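# Seat the arrow gear on the pin facing the mark

## Task

Take the loose gear that has a painted arrow and lower it onto the pin until it sits fully down, with the arrow face upward and the arrow aimed at the mark on the collar; the gear must stay that way without being held by the robot.

## Robot and tools

Robot: two Doosan M1013 arms, left_arm and right_arm, each with a Robotiq 2F-140 two-finger gripper. The names are labels only, not image sides. left_arm's base sits at (-0.048, +0.542, 0) m and right_arm's at (-0.030, -0.550, 0) m, both turned slightly about z (quat_wxyz about (+0.999, 0, 0, -0.038) and (+0.999, 0, 0, -0.034)).

Scene frame: origin on the table surface midway between the arms, +z up, +x out across the table, +y toward left_arm. Reported gripper poses (end_effector_position in metres, end_effector_quat_wxyz) and velocities (m/s, rad/s) use this frame. The printed position is the point between the pads when closed and can be somewhat off, especially at long reach. Fingers point along the gripper's +z and open and close along its y. Closed fingertips extend about 33 mm past that point, fully open ones about 9 mm; while closing, tips travel about 24 mm further from the arm, so keep that clearance above surfaces.

Tool execute_actions takes "actions", a list with zero or one item, plus optional "pictures" (boolean). An empty list issues nothing new and returns state with images. A wait item is {"steps": N}, N up to 300 control steps of 1/30 s, counted from the previous result. A move item is {"rows": [...], "steps": N}, N from 7 to 15 (default 15), with 1 to 15 rows; row k drives step k and the final row repeats for any remaining steps. A refused call sends nothing.

Each row is one flat list of 18 numbers covering both arms, even if only one moves: first left_arm's 9, then right_arm's 9. Per arm: six absolute joint target angles in radians (waist, shoulder, elbow, forearm roll, wrist pitch, wrist roll, same order as the Joint positions line), then gripper position, force_limit, speed, each in [-1, 1]. Joint ranges: elbow -2.792 to 2.792, all other joints -6.283 to 6.283; true ends may differ by up to 0.010 rad. A target more than 0.010 rad beyond a range end, and further out than the current angle, is refused; a target past the real end is clipped there and the result may report "joint sent to its limit" (possibly for an earlier action still running). Missing that line does not prove there is room left.

Gripper position is absolute: +1 fully open (140 mm), pads touch near -0.8, -1 closes until blocked. force_limit maps roughly to 14 N at -1, 60 N at 0, 107 N at +1 for parts up to 40 mm wide. speed maps to about 30, 140 and 250 mm/s at -1, 0, +1. To leave a gripper unchanged, repeat its previous three numbers; 0 is a real command. To grip, command -1 and confirm object_status 2. Codes: 0 moving, 1 blocked while opening, 2 blocked while closing (holding), 3 reached target or pads met (a thin part may still be held). Stopped fingers stay put until the position value changes by 0.01 or more, or the object yields or is lost. While at status 2, a new force_limit only applies with a new position value, e.g. toggle -1 to -0.98. position_measured is in counts, 3 open to 230 pads touching, not linear in mm.

Motion limits: joint targets advance at most 2.09 rad/s for waist and shoulder, 3.14 for elbow, 3.93 for the three wrist joints, ramping up over 0.3 s, with all joints of an arm synchronised. Each sent target stays within a lead of the measured angle (0.456 rad waist/shoulder, 0.683 elbow, 0.854 wrist joints), and the whole arm's targets are scaled back if they would put the gripper over 70 mm from where it is. So large moves take several calls.

Timing: the simulation keeps running while the operator thinks and writes. Each move's result is captured 7 steps before it ends; those steps then run during the reply. Between calls the arms keep heading to the last row until everything has nearly stopped or a step is HELD; fingers still in motion continue.

Result lines: state per arm, Joint positions and Joint velocities (rad, rad/s) per arm, object_status and position_measured, Flange force (outside force on the gripper including held weight, noisy, largest after sudden stops; "no reading" when unavailable). "joint command not followed" means a clearance check altered or blocked joint targets; the rest of the row still ran. HELD marks steps where the row was partly or wholly not sent. MOTOR HOT warns of heating from holding loads; an OVER-TEMPERATURE FAULT brakes that arm until it cools.

Faults to avoid: a contact torque at a joint's load limit (waist and shoulder 312, elbow 147, wrist joints 41.4 N m, held weight included) or an external force of 144 N anywhere on the arm, tool or load stops that arm for 10 s and drops the rest of the call; the arm goes limp to the contact. Do not let the arms collide or press on each other. Avoid drops, slips, slams, hard pushes and anything leaving the table, which fails the task. Loose objects may occasionally get a brief outside shove.

Cameras: cam_head_left, cam_head_right, cam_high, cam_low (896x504 each) and cam_left_wrist, cam_right_wrist (504x504 fisheye). zoom_image takes "camera" and "region" [x0, y0, x1, y1] in that camera's pixels from the top-left, at most 504 by 504, and enlarges the latest image. read_manual returns only licence texts. finished_scene takes "scene", the current scene's number, ends and grades it irreversibly and starts the next task; the gear must already be resting correctly on its own. Replying with no tool call ends everything.

Each tool is called after ">>>" as a command line: name --argument value for each argument, lists and objects as JSON in quotes; but a table of rows of numbers goes row by row, as --pt "numbers of a row", without its own name.

## Session

>>> execute_actions --actions '[]'

Scene clock: 0.00 s of 4200.00 s.
left_arm: end_effector_position=(+0.3078, -0.1451, +0.2705) position_measured=3 object_status=3 end_effector_quat_wxyz=(-0.016, +0.979, -0.200, -0.022) end_effector_velocity=(+0.000, +0.000, +0.001) end_effector_angular_velocity=(-0.001, -0.001, +0.000) | right_arm: end_effector_position=(+0.6196, -0.5937, +0.3212) position_measured=3 object_status=3 end_effector_quat_wxyz=(-0.000, +0.999, -0.034, +0.000) end_effector_velocity=(+0.000, +0.000, +0.000) end_effector_angular_velocity=(-0.000, -0.001, +0.001)
Joint positions: left_arm=[-1.055  0.405  1.382 -0.016  1.406  0.846] | right_arm=[-0.052  0.165  1.604  0.     1.372  1.518]
Joint velocities: left_arm=[ 0.    -0.001  0.     0.    -0.     0.   ] | right_arm=[ 0.001 -0.    -0.    -0.    -0.001  0.   ]
Flange force (N, the push that the arm receives, along the gripper's own x y z axes): no reading

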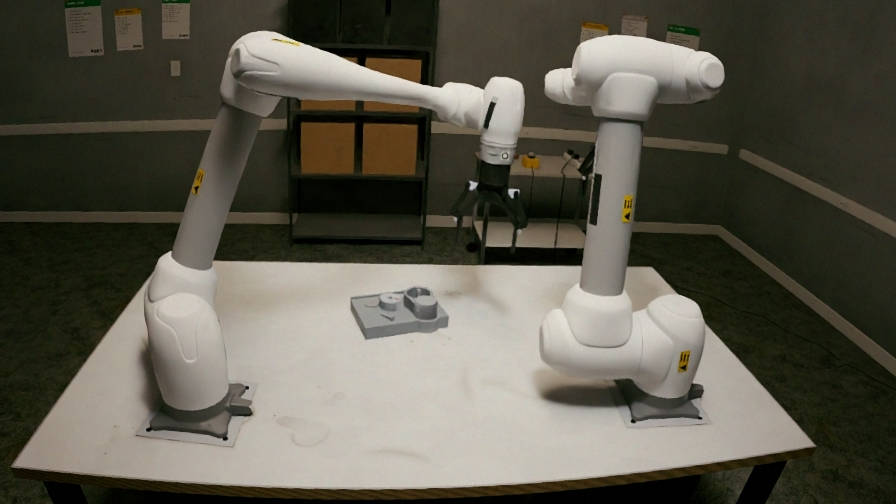

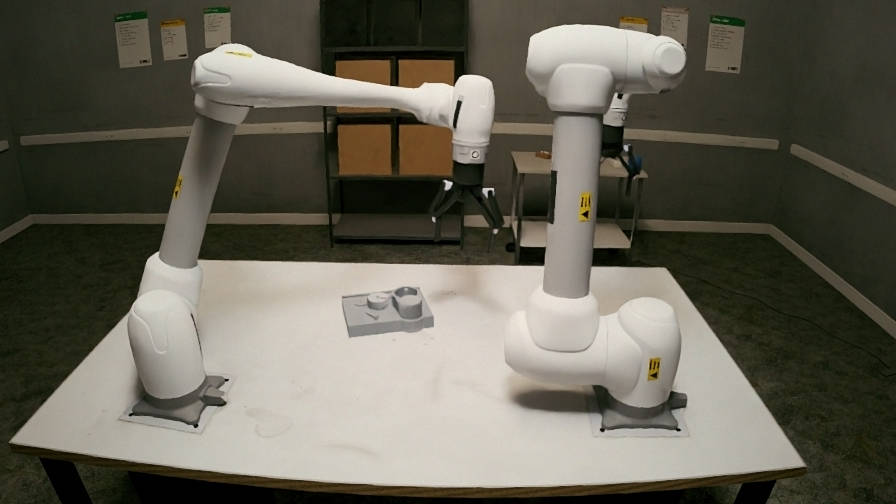

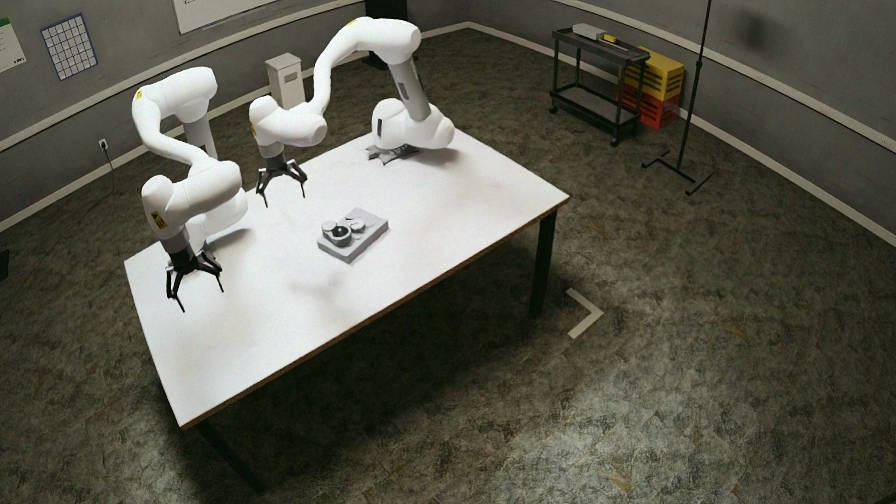

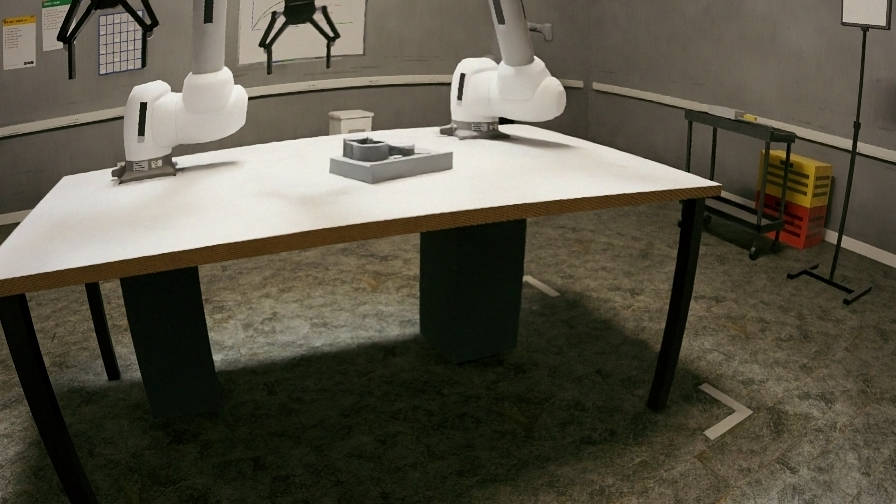

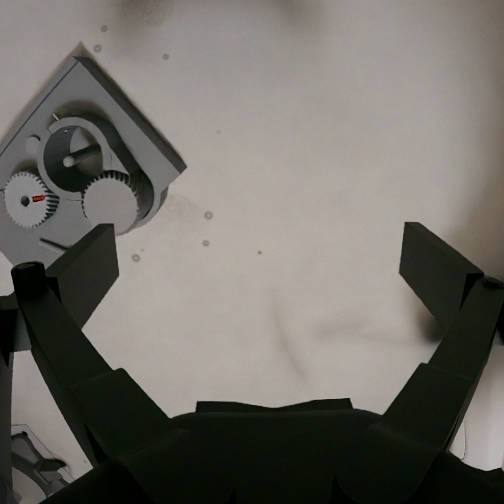

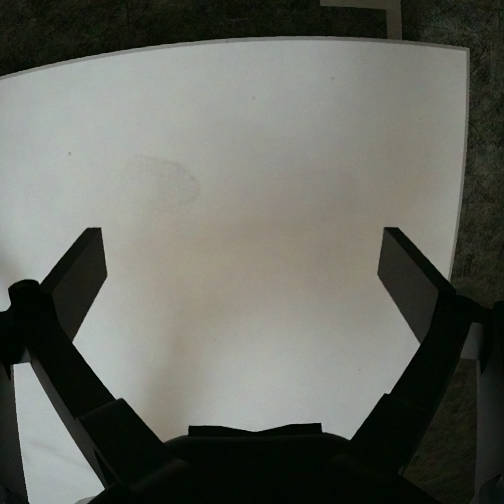

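>>> zoom_image --camera "cam_left_wrist" --region '[0, 40, 220, 280]'

>>> zoom_image --camera "cam_head_left" --region '[335, 270, 465, 350]'

>>> zoom_image --camera "cam_low" --region '[320, 120, 460, 190]'

Region (0, 40, 220, 280) of cam_left_wrist's 504x504 image, scaled by 2.100, with more detail than that image has; it fills the left 462 columns of this view, and the rest is white.

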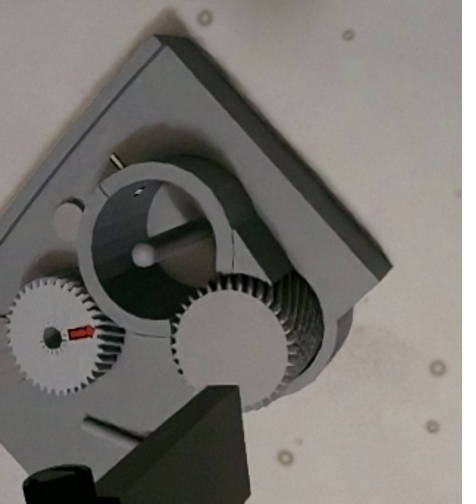

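Region (335, 270, 465, 350) of cam_head_left's 896x504 image, scaled by 3.877, with more detail than that image has; it fills the top 310 rows of this view, and the rest is white.

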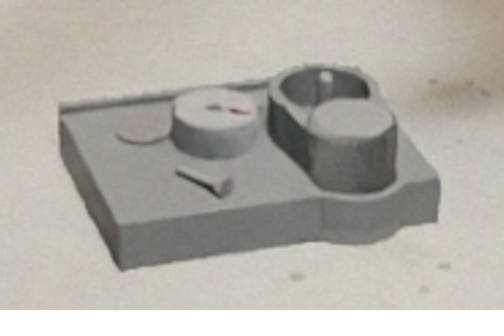

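Region (320, 120, 460, 190) of cam_low's 896x504 image, scaled by 3.600, with more detail than that image has.

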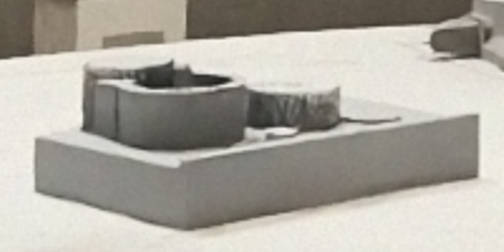

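>>> execute_actions --actions '[{"rows":[[-0.7784,0.1836,1.7142,0,1.2438,0.7164,1,0,0,-0.052,0.165,1.604,0,1.372,1.518,1,0,0]]}]'

>>> execute_actions --actions '[{"steps":30}]' --pictures true

Scene clock: 1.13 s of 4200.00 s.
left_arm: end_effector_position=(+0.3591, -0.0524, +0.2650) position_measured=3 object_status=3 end_effector_quat_wxyz=(-0.009, +0.993, -0.116, -0.013) end_effector_velocity=(+0.221, +0.496, -0.039) end_effector_angular_velocity=(-0.068, -0.096, +0.882) | right_arm: end_effector_position=(+0.6196, -0.5938, +0.3214) position_measured=3 object_status=3 end_effector_quat_wxyz=(+0.000, +0.999, -0.034, +0.000) end_effector_velocity=(+0.001, -0.001, +0.001) end_effector_angular_velocity=(-0.000, -0.003, -0.001)
Joint positions: left_arm=[-0.938  0.311  1.523 -0.01   1.337  0.791] | right_arm=[-0.052  0.165  1.604  0.     1.372  1.518]
Joint velocities: left_arm=[ 0.607 -0.486  0.727  0.037 -0.351 -0.282] | right_arm=[-0.002 -0.001 -0.    -0.    -0.002 -0.   ]
Flange force (N, the push that the arm receives, along the gripper's own x y z axes): left_arm=[-4.6 1.5 0.8] | right_arm=[2.0 0.0 -3.0]
Steps of this call (steps 1 to 26: nothing new was sent; steps 27 to 34: the first 8 steps of this action). Readings (joint positions | what the end effector reports):
27: left_arm=[-1.055 0.405 1.382 -0.016 1.406 0.846] | right_arm=[-0.052 0.165 1.604 0.000 1.372 1.518] | left_arm position_measured=3 object_status=3 | right_arm position_measured=3 object_status=3
28: left_arm=[-1.051 0.402 1.386 -0.016 1.404 0.844] | right_arm=[-0.052 0.165 1.604 0.000 1.372 1.518] | left_arm position_measured=3 object_status=3 | right_arm position_measured=3 object_status=3
30: left_arm=[-1.022 0.378 1.422 -0.015 1.386 0.830] | right_arm=[-0.052 0.165 1.604 0.000 1.372 1.518] | left_arm position_measured=3 object_status=3 | right_arm position_measured=3 object_status=3
34: the state above

Scene clock: 2.13 s of 4200.00 s.
left_arm: end_effector_position=(+0.4003, +0.0802, +0.2500) position_measured=3 object_status=3 end_effector_quat_wxyz=(-0.000, +1.000, -0.000, -0.000) end_effector_velocity=(+0.001, -0.000, -0.001) end_effector_angular_velocity=(+0.001, -0.002, -0.001) | right_arm: end_effector_position=(+0.6196, -0.5938, +0.3215) position_measured=3 object_status=3 end_effector_quat_wxyz=(+0.000, +0.999, -0.034, +0.000) end_effector_velocity=(+0.000, +0.001, -0.001) end_effector_angular_velocity=(-0.000, -0.001, +0.001)
Joint positions: left_arm=[-0.778  0.184  1.714 -0.     1.244  0.716] | right_arm=[-0.052  0.165  1.604 -0.     1.372  1.518]
Joint velocities: left_arm=[-0.     0.001 -0.     0.003 -0.001 -0.001] | right_arm=[ 0.001  0.     0.001 -0.    -0.002 -0.   ]
Flange force (N, the push that the arm receives, along the gripper's own x y z axes): left_arm=[-1.8 6.8 2.5] | right_arm=[-0.2 1.1 -2.8]
Kept back: nothing.
Steps of this call (steps 1 to 7: the last 7 steps of your previous action; steps 8 to 30: the robot went on to your last target). Readings (joint positions | what the end effector reports):
1: left_arm=[-0.917 0.295 1.547 -0.008 1.325 0.781] | right_arm=[-0.052 0.165 1.604 0.000 1.372 1.518] | left_arm position_measured=3 object_status=3 | right_arm position_measured=3 object_status=3
2: left_arm=[-0.897 0.278 1.572 -0.007 1.313 0.772] | right_arm=[-0.052 0.165 1.604 0.000 1.372 1.518] | left_arm position_measured=3 object_status=3 | right_arm position_measured=3 object_status=3
4: left_arm=[-0.855 0.245 1.622 -0.005 1.289 0.752] | right_arm=[-0.052 0.165 1.604 0.000 1.372 1.518] | left_arm position_measured=3 object_status=3 | right_arm position_measured=3 object_status=3
8: left_arm=[-0.784 0.188 1.707 -0.000 1.247 0.719] | right_arm=[-0.052 0.165 1.604 0.000 1.372 1.518] | left_arm position_measured=3 object_status=3 | right_arm position_measured=3 object_status=3
30: the state above
All arms were judged still, so your last target was given up. Only a new action makes them travel on or press farther. Fingers that are still opening or closing keep moving.

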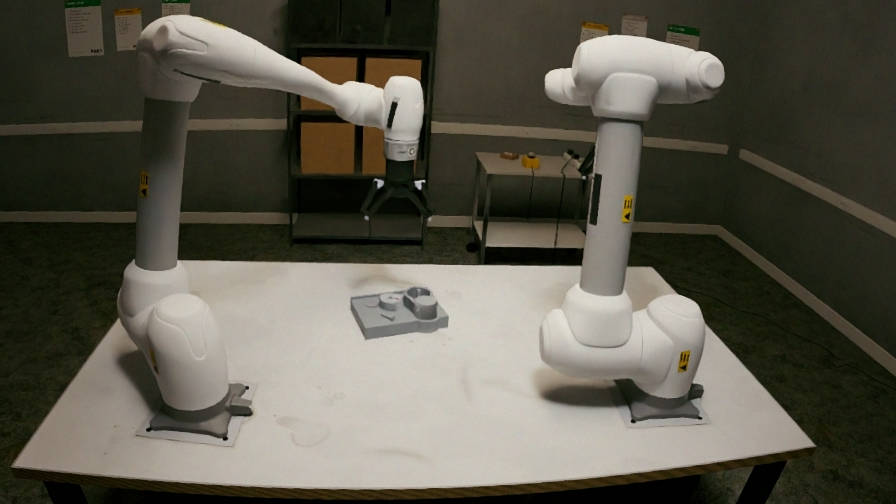

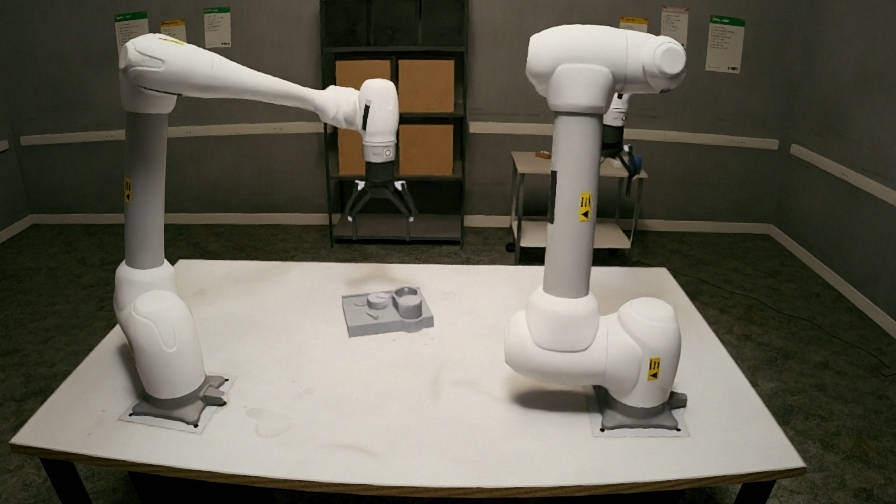

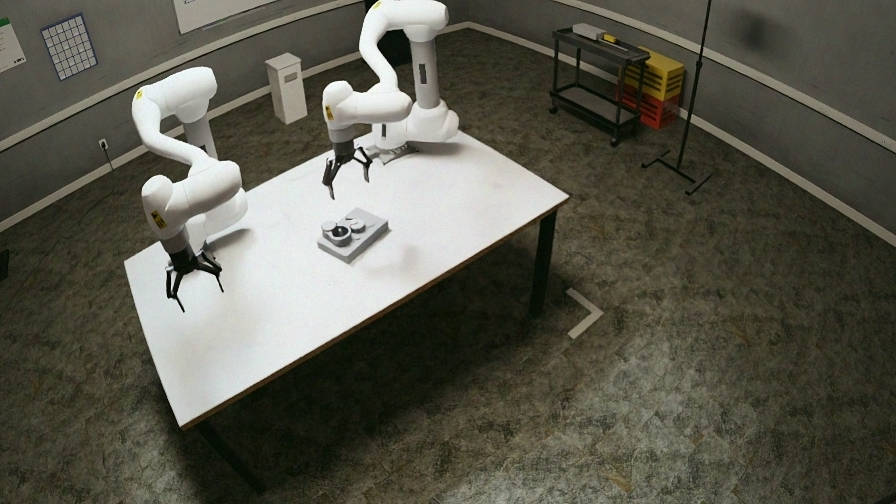

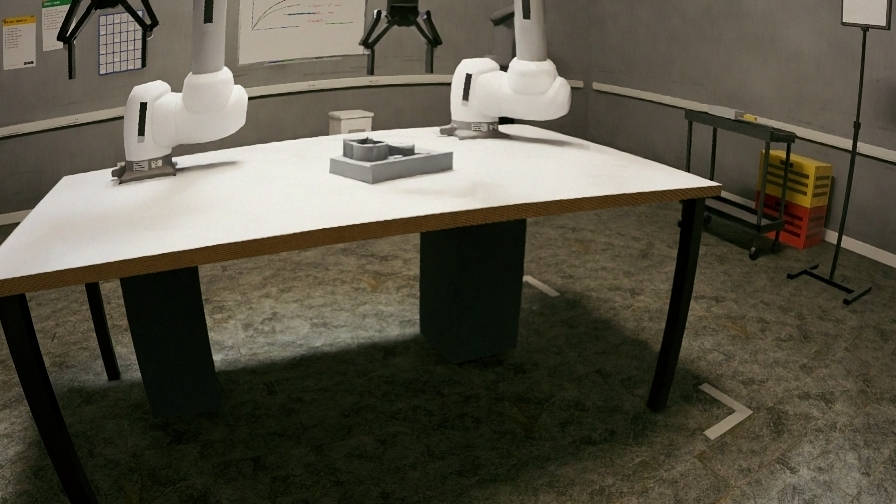

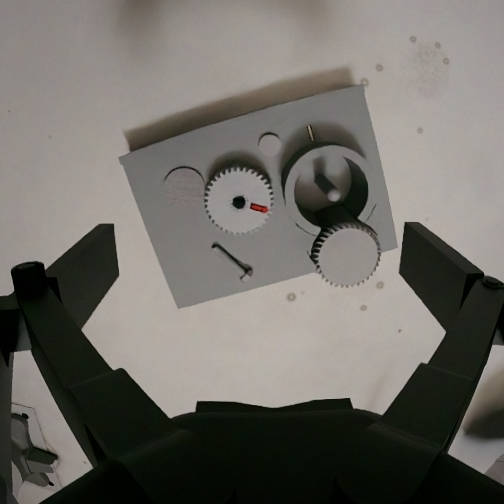

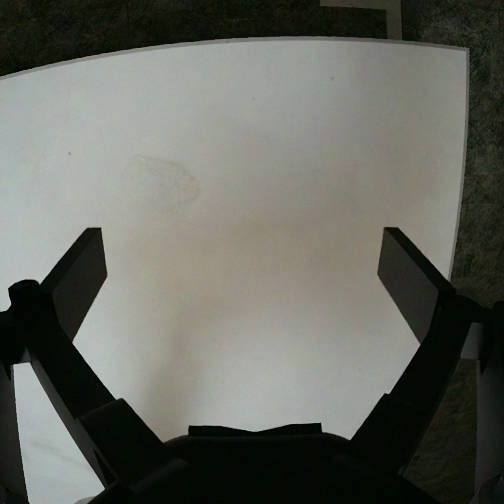

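>>> execute_actions --actions '[{"rows":[[-0.8102,0.2614,1.8113,0,1.0689,0.6846,1,0,0,-0.052,0.165,1.604,0,1.372,1.518,1,0,0]]}]'

>>> execute_actions --actions '[{"steps":15}]' --pictures true

>>> zoom_image --camera "cam_left_wrist" --region '[130, 90, 430, 370]'

>>> zoom_image --camera "cam_head_right" --region '[360, 280, 440, 335]'

Scene clock: 2.90 s of 4200.00 s.
left_arm: end_effector_position=(+0.3902, +0.0608, +0.1519) position_measured=3 object_status=3 end_effector_quat_wxyz=(-0.001, +1.000, -0.000, -0.000) end_effector_velocity=(-0.024, -0.022, -0.142) end_effector_angular_velocity=(-0.003, +0.002, -0.001) | right_arm: end_effector_position=(+0.6196, -0.5938, +0.3215) position_measured=3 object_status=3 end_effector_quat_wxyz=(+0.000, +0.999, -0.034, +0.000) end_effector_velocity=(+0.000, -0.000, +0.001) end_effector_angular_velocity=(+0.000, -0.000, -0.001)
Joint positions: left_arm=[-0.81   0.26   1.809  0.     1.074  0.685] | right_arm=[-0.052  0.165  1.604 -0.     1.372  1.518]
Joint velocities: left_arm=[-0.049  0.113  0.14  -0.003 -0.254 -0.046] | right_arm=[-0.001  0.    -0.001  0.     0.001  0.   ]
Flange force (N, the push that the arm receives, along the gripper's own x y z axes): left_arm=[-4.0 3.2 5.8] | right_arm=[-1.0 2.4 -3.0]
Steps of this call (steps 1 to 15: nothing new was sent; steps 16 to 23: the first 8 steps of this action). Readings (joint positions | what the end effector reports):
16: left_arm=[-0.778 0.184 1.714 0.000 1.244 0.716] | right_arm=[-0.052 0.165 1.604 -0.000 1.372 1.518] | left_arm position_measured=3 object_status=3 | right_arm position_measured=3 object_status=3
17: left_arm=[-0.780 0.186 1.718 0.000 1.236 0.715] | right_arm=[-0.052 0.165 1.604 -0.000 1.372 1.518] | left_arm position_measured=3 object_status=3 | right_arm position_measured=3 object_status=3
19: left_arm=[-0.789 0.211 1.748 0.000 1.182 0.705] | right_arm=[-0.052 0.165 1.604 -0.000 1.372 1.518] | left_arm position_measured=3 object_status=3 | right_arm position_measured=3 object_status=3
23: the state above

Scene clock: 3.40 s of 4200.00 s.
left_arm: end_effector_position=(+0.3902, +0.0601, +0.1500) position_measured=3 object_status=3 end_effector_quat_wxyz=(-0.000, +1.000, -0.000, +0.000) end_effector_velocity=(+0.000, +0.001, -0.000) end_effector_angular_velocity=(+0.001, +0.002, +0.002) | right_arm: end_effector_position=(+0.6196, -0.5938, +0.3215) position_measured=3 object_status=3 end_effector_quat_wxyz=(+0.000, +0.999, -0.034, +0.000) end_effector_velocity=(+0.001, +0.001, +0.000) end_effector_angular_velocity=(-0.001, -0.002, +0.002)
Joint positions: left_arm=[-0.81   0.261  1.811  0.     1.069  0.685] | right_arm=[-0.052  0.165  1.604  0.     1.372  1.518]
Joint velocities: left_arm=[ 0.001  0.     0.001 -0.001  0.001 -0.   ] | right_arm=[ 0.002 -0.    -0.001 -0.    -0.001  0.   ]
Flange force (N, the push that the arm receives, along the gripper's own x y z axes): left_arm=[-1.7 7.7 2.6] | right_arm=[-2.0 1.3 -3.3]
Kept back: nothing.
Steps of this call (steps 1 to 7: the last 7 steps of your previous action; steps 8 to 15: the robot went on to your last target). Readings (joint positions | what the end effector reports):
1: left_arm=[-0.810 0.261 1.811 0.000 1.070 0.685] | right_arm=[-0.052 0.165 1.604 -0.000 1.372 1.518] | left_arm position_measured=3 object_status=3 | right_arm position_measured=3 object_status=3
2: left_arm=[-0.810 0.261 1.811 0.000 1.069 0.685] | right_arm=[-0.052 0.165 1.604 -0.000 1.372 1.518] | left_arm position_measured=3 object_status=3 | right_arm position_measured=3 object_status=3
4: left_arm=[-0.810 0.261 1.811 0.000 1.069 0.685] | right_arm=[-0.052 0.165 1.604 -0.000 1.372 1.518] | left_arm position_measured=3 object_status=3 | right_arm position_measured=3 object_status=3
8: left_arm=[-0.810 0.261 1.811 0.000 1.069 0.685] | right_arm=[-0.052 0.165 1.604 -0.000 1.372 1.518] | left_arm position_measured=3 object_status=3 | right_arm position_measured=3 object_status=3
15: the state above
All arms were judged still, so your last target was given up. Only a new action makes them travel on or press farther. Fingers that are still opening or closing keep moving.

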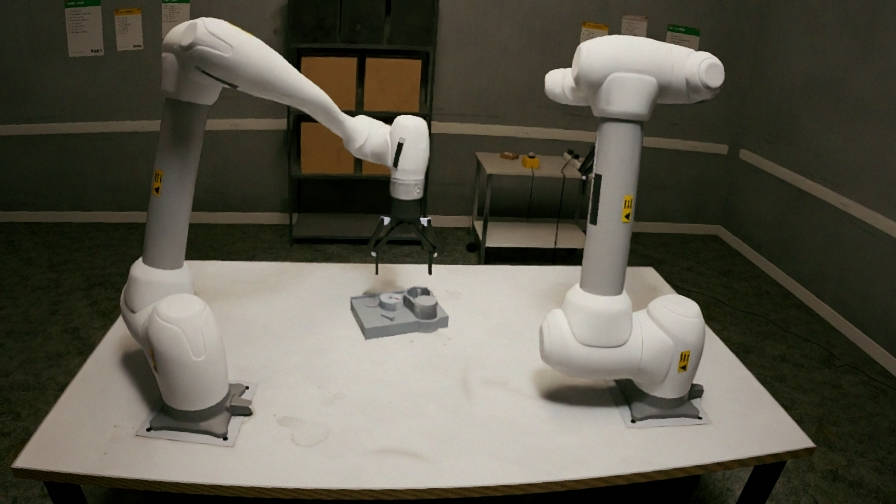

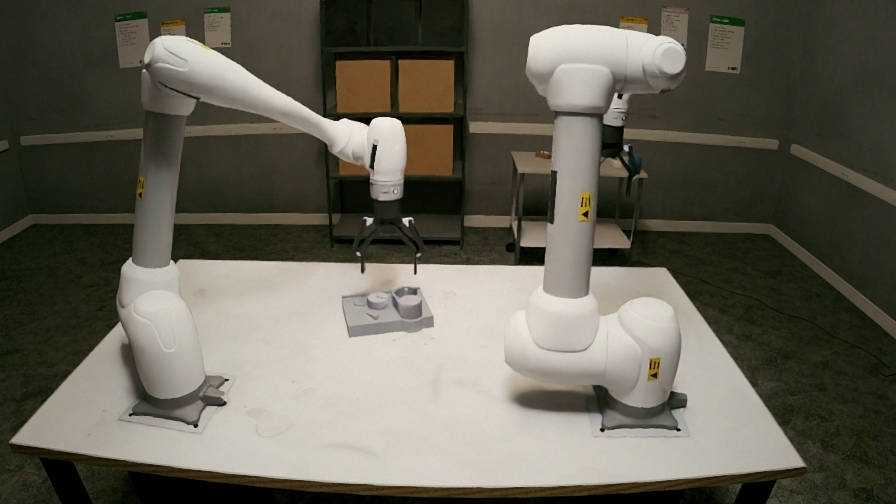

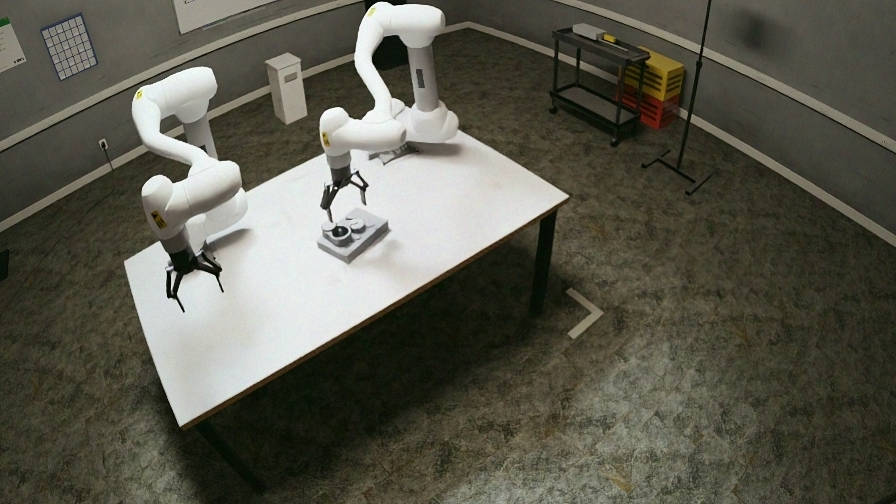

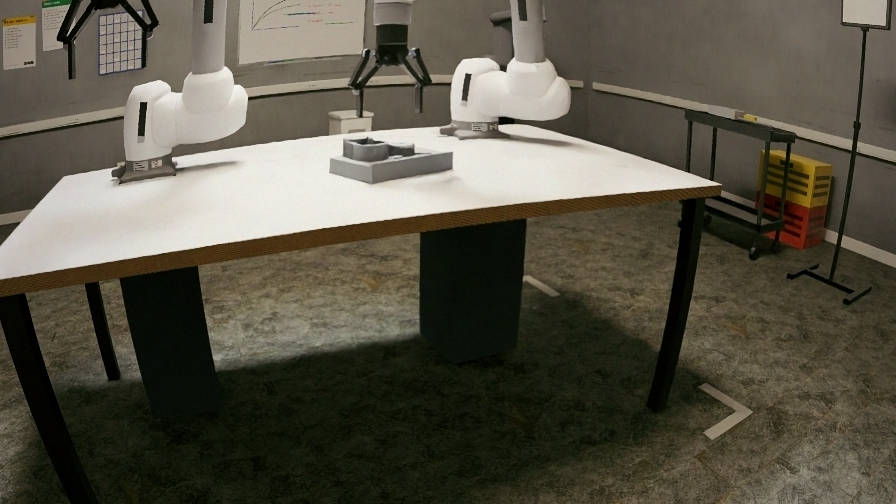

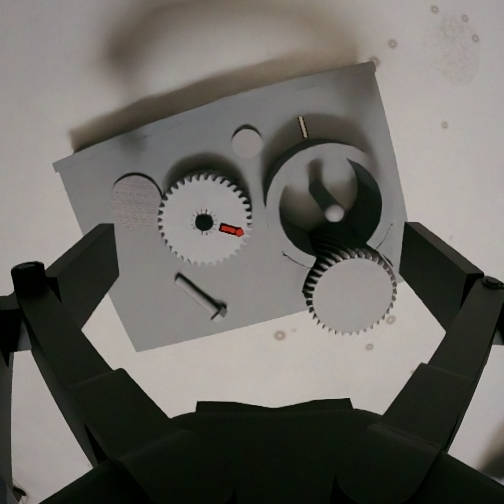

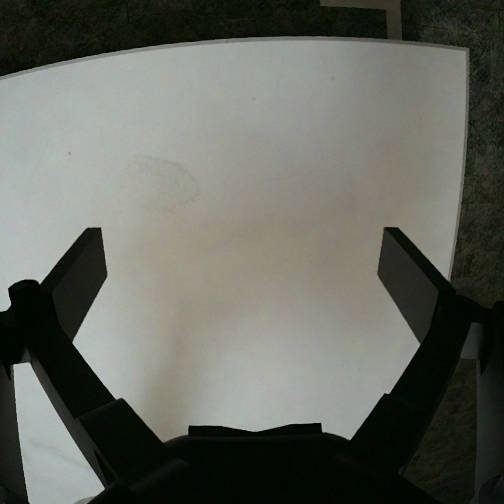

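Region (130, 90, 430, 370) of cam_left_wrist's 504x504 image, scaled by 1.680, with more detail than that image has; it fills the top 470 rows of this view, and the rest is white.

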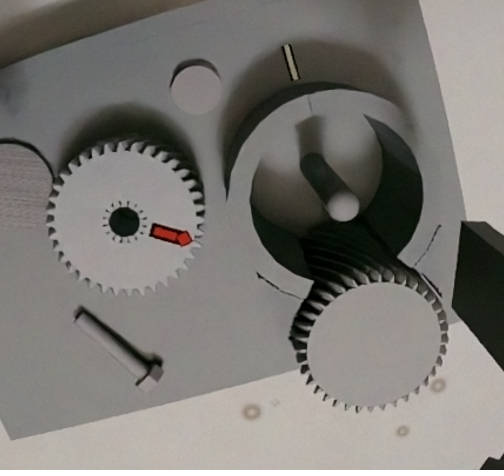

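Region (360, 280, 440, 335) of cam_head_right's 896x504 image, scaled by 6.300, with more detail than that image has; it fills the top 346 rows of this view, and the rest is white.

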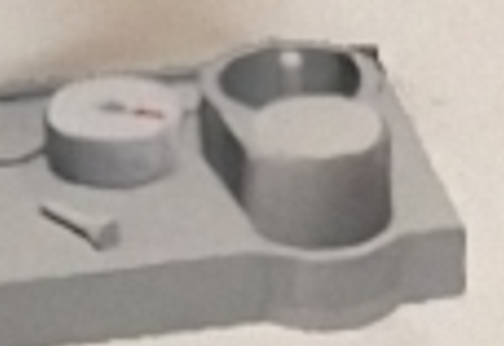

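>>> execute_actions --actions '[{"rows":[[-0.925,0.15,1.95,0,0.3,-1.571,1,0,0,-0.052,0.165,1.604,0,1.372,1.518,1,0,0]]}]'

>>> execute_actions --actions '[{"steps":22}]'

>>> execute_actions --actions '[{"rows":[[-0.925,0.0407,2.4133,0,-0.098,-1.571,1,0,0,-0.052,0.165,1.604,0,1.372,1.518,1,0,0]]}]'

>>> execute_actions --actions '[{"steps":22}]' --pictures true

Scene clock: 4.93 s of 4200.00 s.
left_arm: end_effector_position=(+0.4066, -0.0060, +0.1629) position_measured=3 object_status=3 end_effector_quat_wxyz=(+0.117, +0.981, +0.143, +0.064) end_effector_velocity=(+0.070, -0.389, +0.142) end_effector_angular_velocity=(-1.633, -0.455, +2.004) | right_arm: end_effector_position=(+0.6196, -0.5938, +0.3215) position_measured=3 object_status=3 end_effector_quat_wxyz=(+0.000, +0.999, -0.034, +0.000) end_effector_velocity=(-0.000, -0.000, -0.000) end_effector_angular_velocity=(-0.000, +0.000, -0.000)
Joint positions: left_arm=[-0.851  0.221  1.861 -0.     0.792  0.354] | right_arm=[-0.052  0.165  1.604 -0.     1.372  1.518]
Joint velocities: left_arm=[-0.249 -0.24   0.299 -0.    -1.639 -2.336] | right_arm=[-0.001  0.     0.001 -0.    -0.    -0.   ]
Flange force (N, the push that the arm receives, along the gripper's own x y z axes): left_arm=[-4.6 2.1 1.6] | right_arm=[0.6 0.4 -1.8]
Steps of this call (steps 1 to 38: nothing new was sent; steps 39 to 46: the first 8 steps of this action). Readings (joint positions | what the end effector reports):
39: left_arm=[-0.810 0.261 1.811 -0.000 1.069 0.684] | right_arm=[-0.052 0.165 1.604 -0.000 1.372 1.518] | left_arm position_measured=3 object_status=3 | right_arm position_measured=3 object_status=3
40: left_arm=[-0.811 0.261 1.812 -0.000 1.062 0.677] | right_arm=[-0.052 0.165 1.604 -0.000 1.372 1.518] | left_arm position_measured=3 object_status=3 | right_arm position_measured=3 object_status=3
42: left_arm=[-0.818 0.253 1.822 -0.000 1.012 0.621] | right_arm=[-0.052 0.165 1.604 -0.000 1.372 1.518] | left_arm position_measured=3 object_status=3 | right_arm position_measured=3 object_status=3
46: the state above

Scene clock: 5.67 s of 4200.00 s.
left_arm: end_effector_position=(+0.4127, -0.1127, +0.2381) position_measured=3 object_status=3 end_effector_quat_wxyz=(+0.318, +0.447, +0.818, -0.174) end_effector_velocity=(+0.001, -0.000, +0.001) end_effector_angular_velocity=(-0.008, +0.008, +0.012) | right_arm: end_effector_position=(+0.6196, -0.5938, +0.3215) position_measured=3 object_status=3 end_effector_quat_wxyz=(+0.000, +0.999, -0.034, +0.000) end_effector_velocity=(-0.000, -0.001, -0.000) end_effector_angular_velocity=(-0.000, +0.001, -0.002)
Joint positions: left_arm=[-0.925  0.15   1.95  -0.     0.3   -1.57 ] | right_arm=[-0.052  0.165  1.604 -0.     1.372  1.518]
Joint velocities: left_arm=[ 0.    -0.001 -0.001 -0.001 -0.001 -0.015] | right_arm=[-0.002  0.     0.    -0.     0.    -0.   ]
Flange force (N, the push that the arm receives, along the gripper's own x y z axes): left_arm=[-0.6 -1.0 2.6] | right_arm=[-0.1 2.4 -2.4]
Kept back: nothing.
Steps of this call (steps 1 to 7: the last 7 steps of your previous action; steps 8 to 22: the robot went on to your last target). Readings (joint positions | what the end effector reports):
1: left_arm=[-0.859 0.213 1.871 -0.000 0.738 0.272] | right_arm=[-0.052 0.165 1.604 0.000 1.372 1.518] | left_arm position_measured=3 object_status=3 | right_arm position_measured=3 object_status=3
2: left_arm=[-0.867 0.206 1.880 -0.000 0.686 0.186] | right_arm=[-0.052 0.165 1.604 -0.000 1.372 1.518] | left_arm position_measured=3 object_status=3 | right_arm position_measured=3 object_status=3
4: left_arm=[-0.882 0.192 1.898 -0.000 0.589 -0.006] | right_arm=[-0.052 0.165 1.604 -0.000 1.372 1.518] | left_arm position_measured=3 object_status=3 | right_arm position_measured=3 object_status=3
8: left_arm=[-0.905 0.169 1.926 -0.000 0.431 -0.478] | right_arm=[-0.052 0.165 1.604 -0.000 1.372 1.518] | left_arm position_measured=3 object_status=3 | right_arm position_measured=3 object_status=3
22: the state above

Scene clock: 5.93 s of 4200.00 s.
left_arm: end_effector_position=(+0.3739, -0.0522, +0.1768) position_measured=3 object_status=3 end_effector_quat_wxyz=(+0.326, +0.446, +0.815, -0.178) end_effector_velocity=(-0.220, +0.345, -0.310) end_effector_angular_velocity=(-0.077, -0.050, +0.000) | right_arm: end_effector_position=(+0.6196, -0.5938, +0.3215) position_measured=3 object_status=3 end_effector_quat_wxyz=(+0.000, +0.999, -0.034, +0.000) end_effector_velocity=(-0.000, -0.001, +0.001) end_effector_angular_velocity=(-0.000, +0.001, -0.001)
Joint positions: left_arm=[-0.925  0.103  2.147 -0.     0.131 -1.571] | right_arm=[-0.052  0.165  1.604 -0.     1.372  1.518]
Joint velocities: left_arm=[ 0.001 -0.245  1.043  0.001 -0.889 -0.001] | right_arm=[-0.001 -0.    -0.001 -0.     0.002 -0.   ]
Flange force (N, the push that the arm receives, along the gripper's own x y z axes): left_arm=no reading | right_arm=[-1.1 1.4 -3.0]
Steps of this call (steps 1 to 8: the first 8 steps of this action). Readings (joint positions | what the end effector reports):
1: left_arm=[-0.925 0.150 1.950 -0.000 0.300 -1.571] | right_arm=[-0.052 0.165 1.604 -0.000 1.372 1.518] | left_arm position_measured=3 object_status=3 | right_arm position_measured=3 object_status=3
2: left_arm=[-0.925 0.149 1.955 -0.000 0.295 -1.571] | right_arm=[-0.052 0.165 1.604 -0.000 1.372 1.518] | left_arm position_measured=3 object_status=3 | right_arm position_measured=3 object_status=3
4: left_arm=[-0.925 0.138 2.000 -0.000 0.257 -1.571] | right_arm=[-0.052 0.165 1.604 -0.000 1.372 1.518] | left_arm position_measured=3 object_status=3 | right_arm position_measured=3 object_status=3
8: the state above

Scene clock: 6.67 s of 4200.00 s.
left_arm: end_effector_position=(+0.3131, +0.0427, +0.1049) position_measured=3 object_status=3 end_effector_quat_wxyz=(+0.336, +0.443, +0.811, -0.184) end_effector_velocity=(-0.000, +0.001, -0.000) end_effector_angular_velocity=(-0.001, +0.001, +0.001) | right_arm: end_effector_position=(+0.6196, -0.5938, +0.3215) position_measured=3 object_status=3 end_effector_quat_wxyz=(+0.000, +0.999, -0.034, +0.000) end_effector_velocity=(-0.000, -0.001, -0.000) end_effector_angular_velocity=(-0.000, +0.000, -0.001)
Joint positions: left_arm=[-0.925  0.041  2.413 -0.    -0.098 -1.571] | right_arm=[-0.052  0.165  1.604 -0.     1.372  1.518]
Joint velocities: left_arm=[ 0.    -0.001  0.001 -0.    -0.001 -0.001] | right_arm=[-0.001 -0.     0.001 -0.    -0.001  0.   ]
Flange force (N, the push that the arm receives, along the gripper's own x y z axes): left_arm=no reading | right_arm=[-2.0 1.9 -2.8]
Kept back: nothing.
Steps of this call (steps 1 to 7: the last 7 steps of your previous action; steps 8 to 22: the robot went on to your last target). Readings (joint positions | what the end effector reports):
1: left_arm=[-0.925 0.095 2.183 -0.000 0.100 -1.571] | right_arm=[-0.052 0.165 1.604 -0.000 1.372 1.518] | left_arm position_measured=3 object_status=3 | right_arm position_measured=3 object_status=3
2: left_arm=[-0.925 0.087 2.218 -0.000 0.070 -1.571] | right_arm=[-0.052 0.165 1.604 -0.000 1.372 1.518] | left_arm position_measured=3 object_status=3 | right_arm position_measured=3 object_status=3
4: left_arm=[-0.925 0.070 2.288 -0.000 0.010 -1.571] | right_arm=[-0.052 0.165 1.604 -0.000 1.372 1.518] | left_arm position_measured=3 object_status=3 | right_arm position_measured=3 object_status=3
8: left_arm=[-0.925 0.043 2.403 -0.000 -0.089 -1.571] | right_arm=[-0.052 0.165 1.604 -0.000 1.372 1.518] | left_arm position_measured=3 object_status=3 | right_arm position_measured=3 object_status=3
22: the state above

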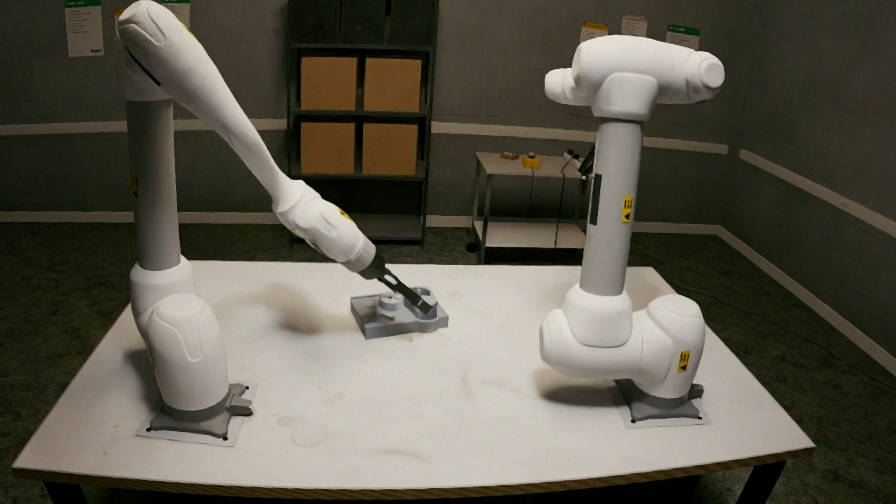

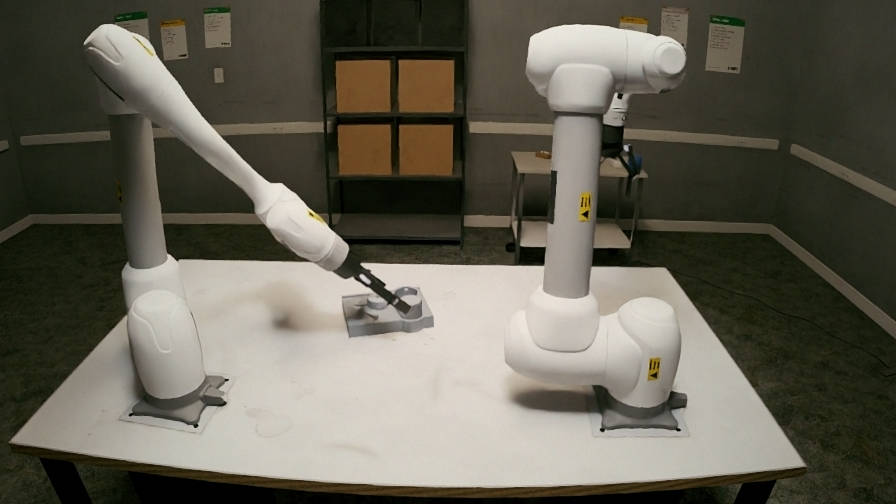

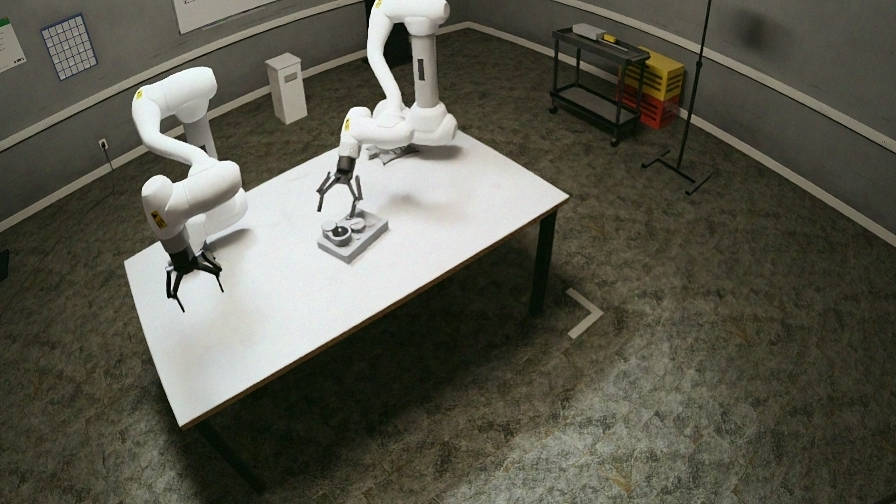

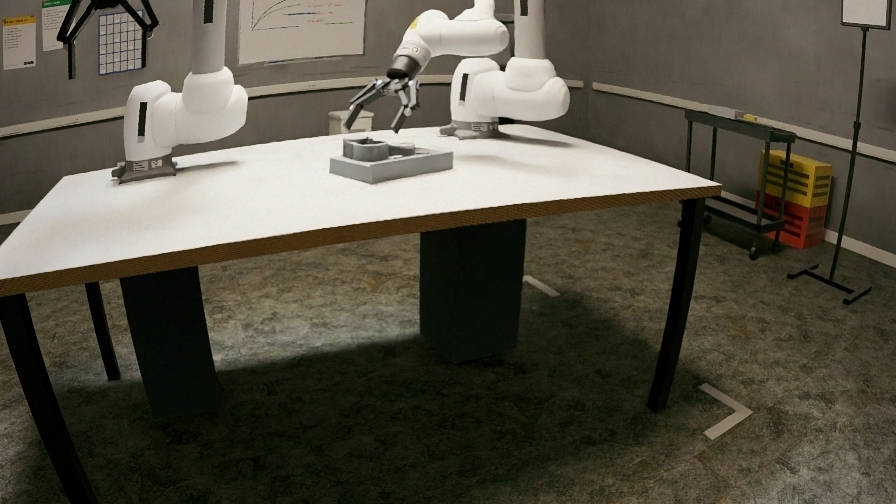

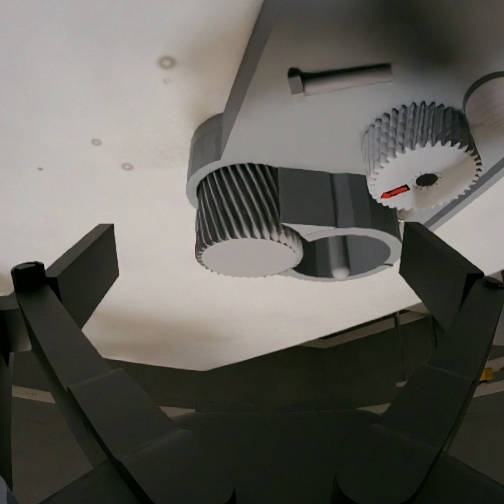

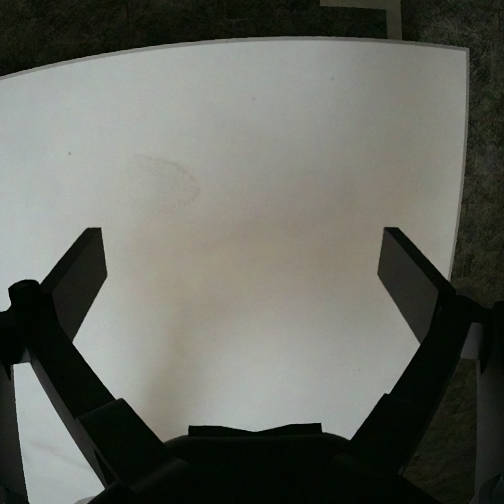

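>>> zoom_image --camera "cam_left_wrist" --region '[180, 140, 330, 290]'

>>> zoom_image --camera "cam_left_wrist" --region '[290, 90, 500, 300]'

Region (180, 140, 330, 290) of cam_left_wrist's 504x504 image, scaled by 3.360, with more detail than that image has.

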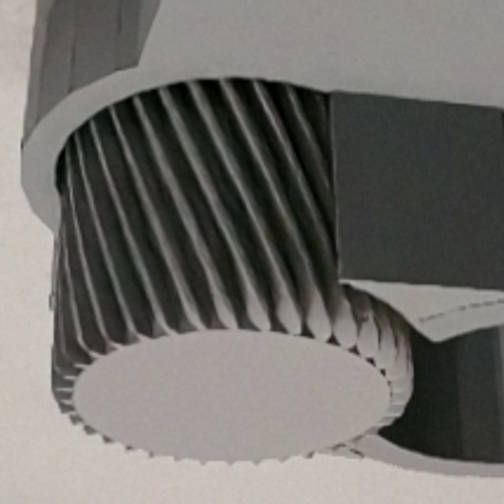

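Region (290, 90, 500, 300) of cam_left_wrist's 504x504 image, scaled by 2.400, with more detail than that image has.

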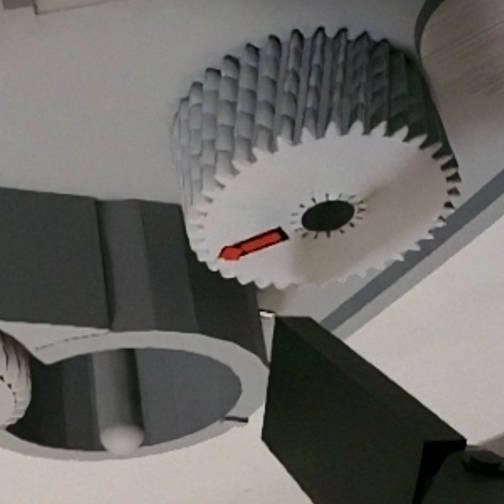

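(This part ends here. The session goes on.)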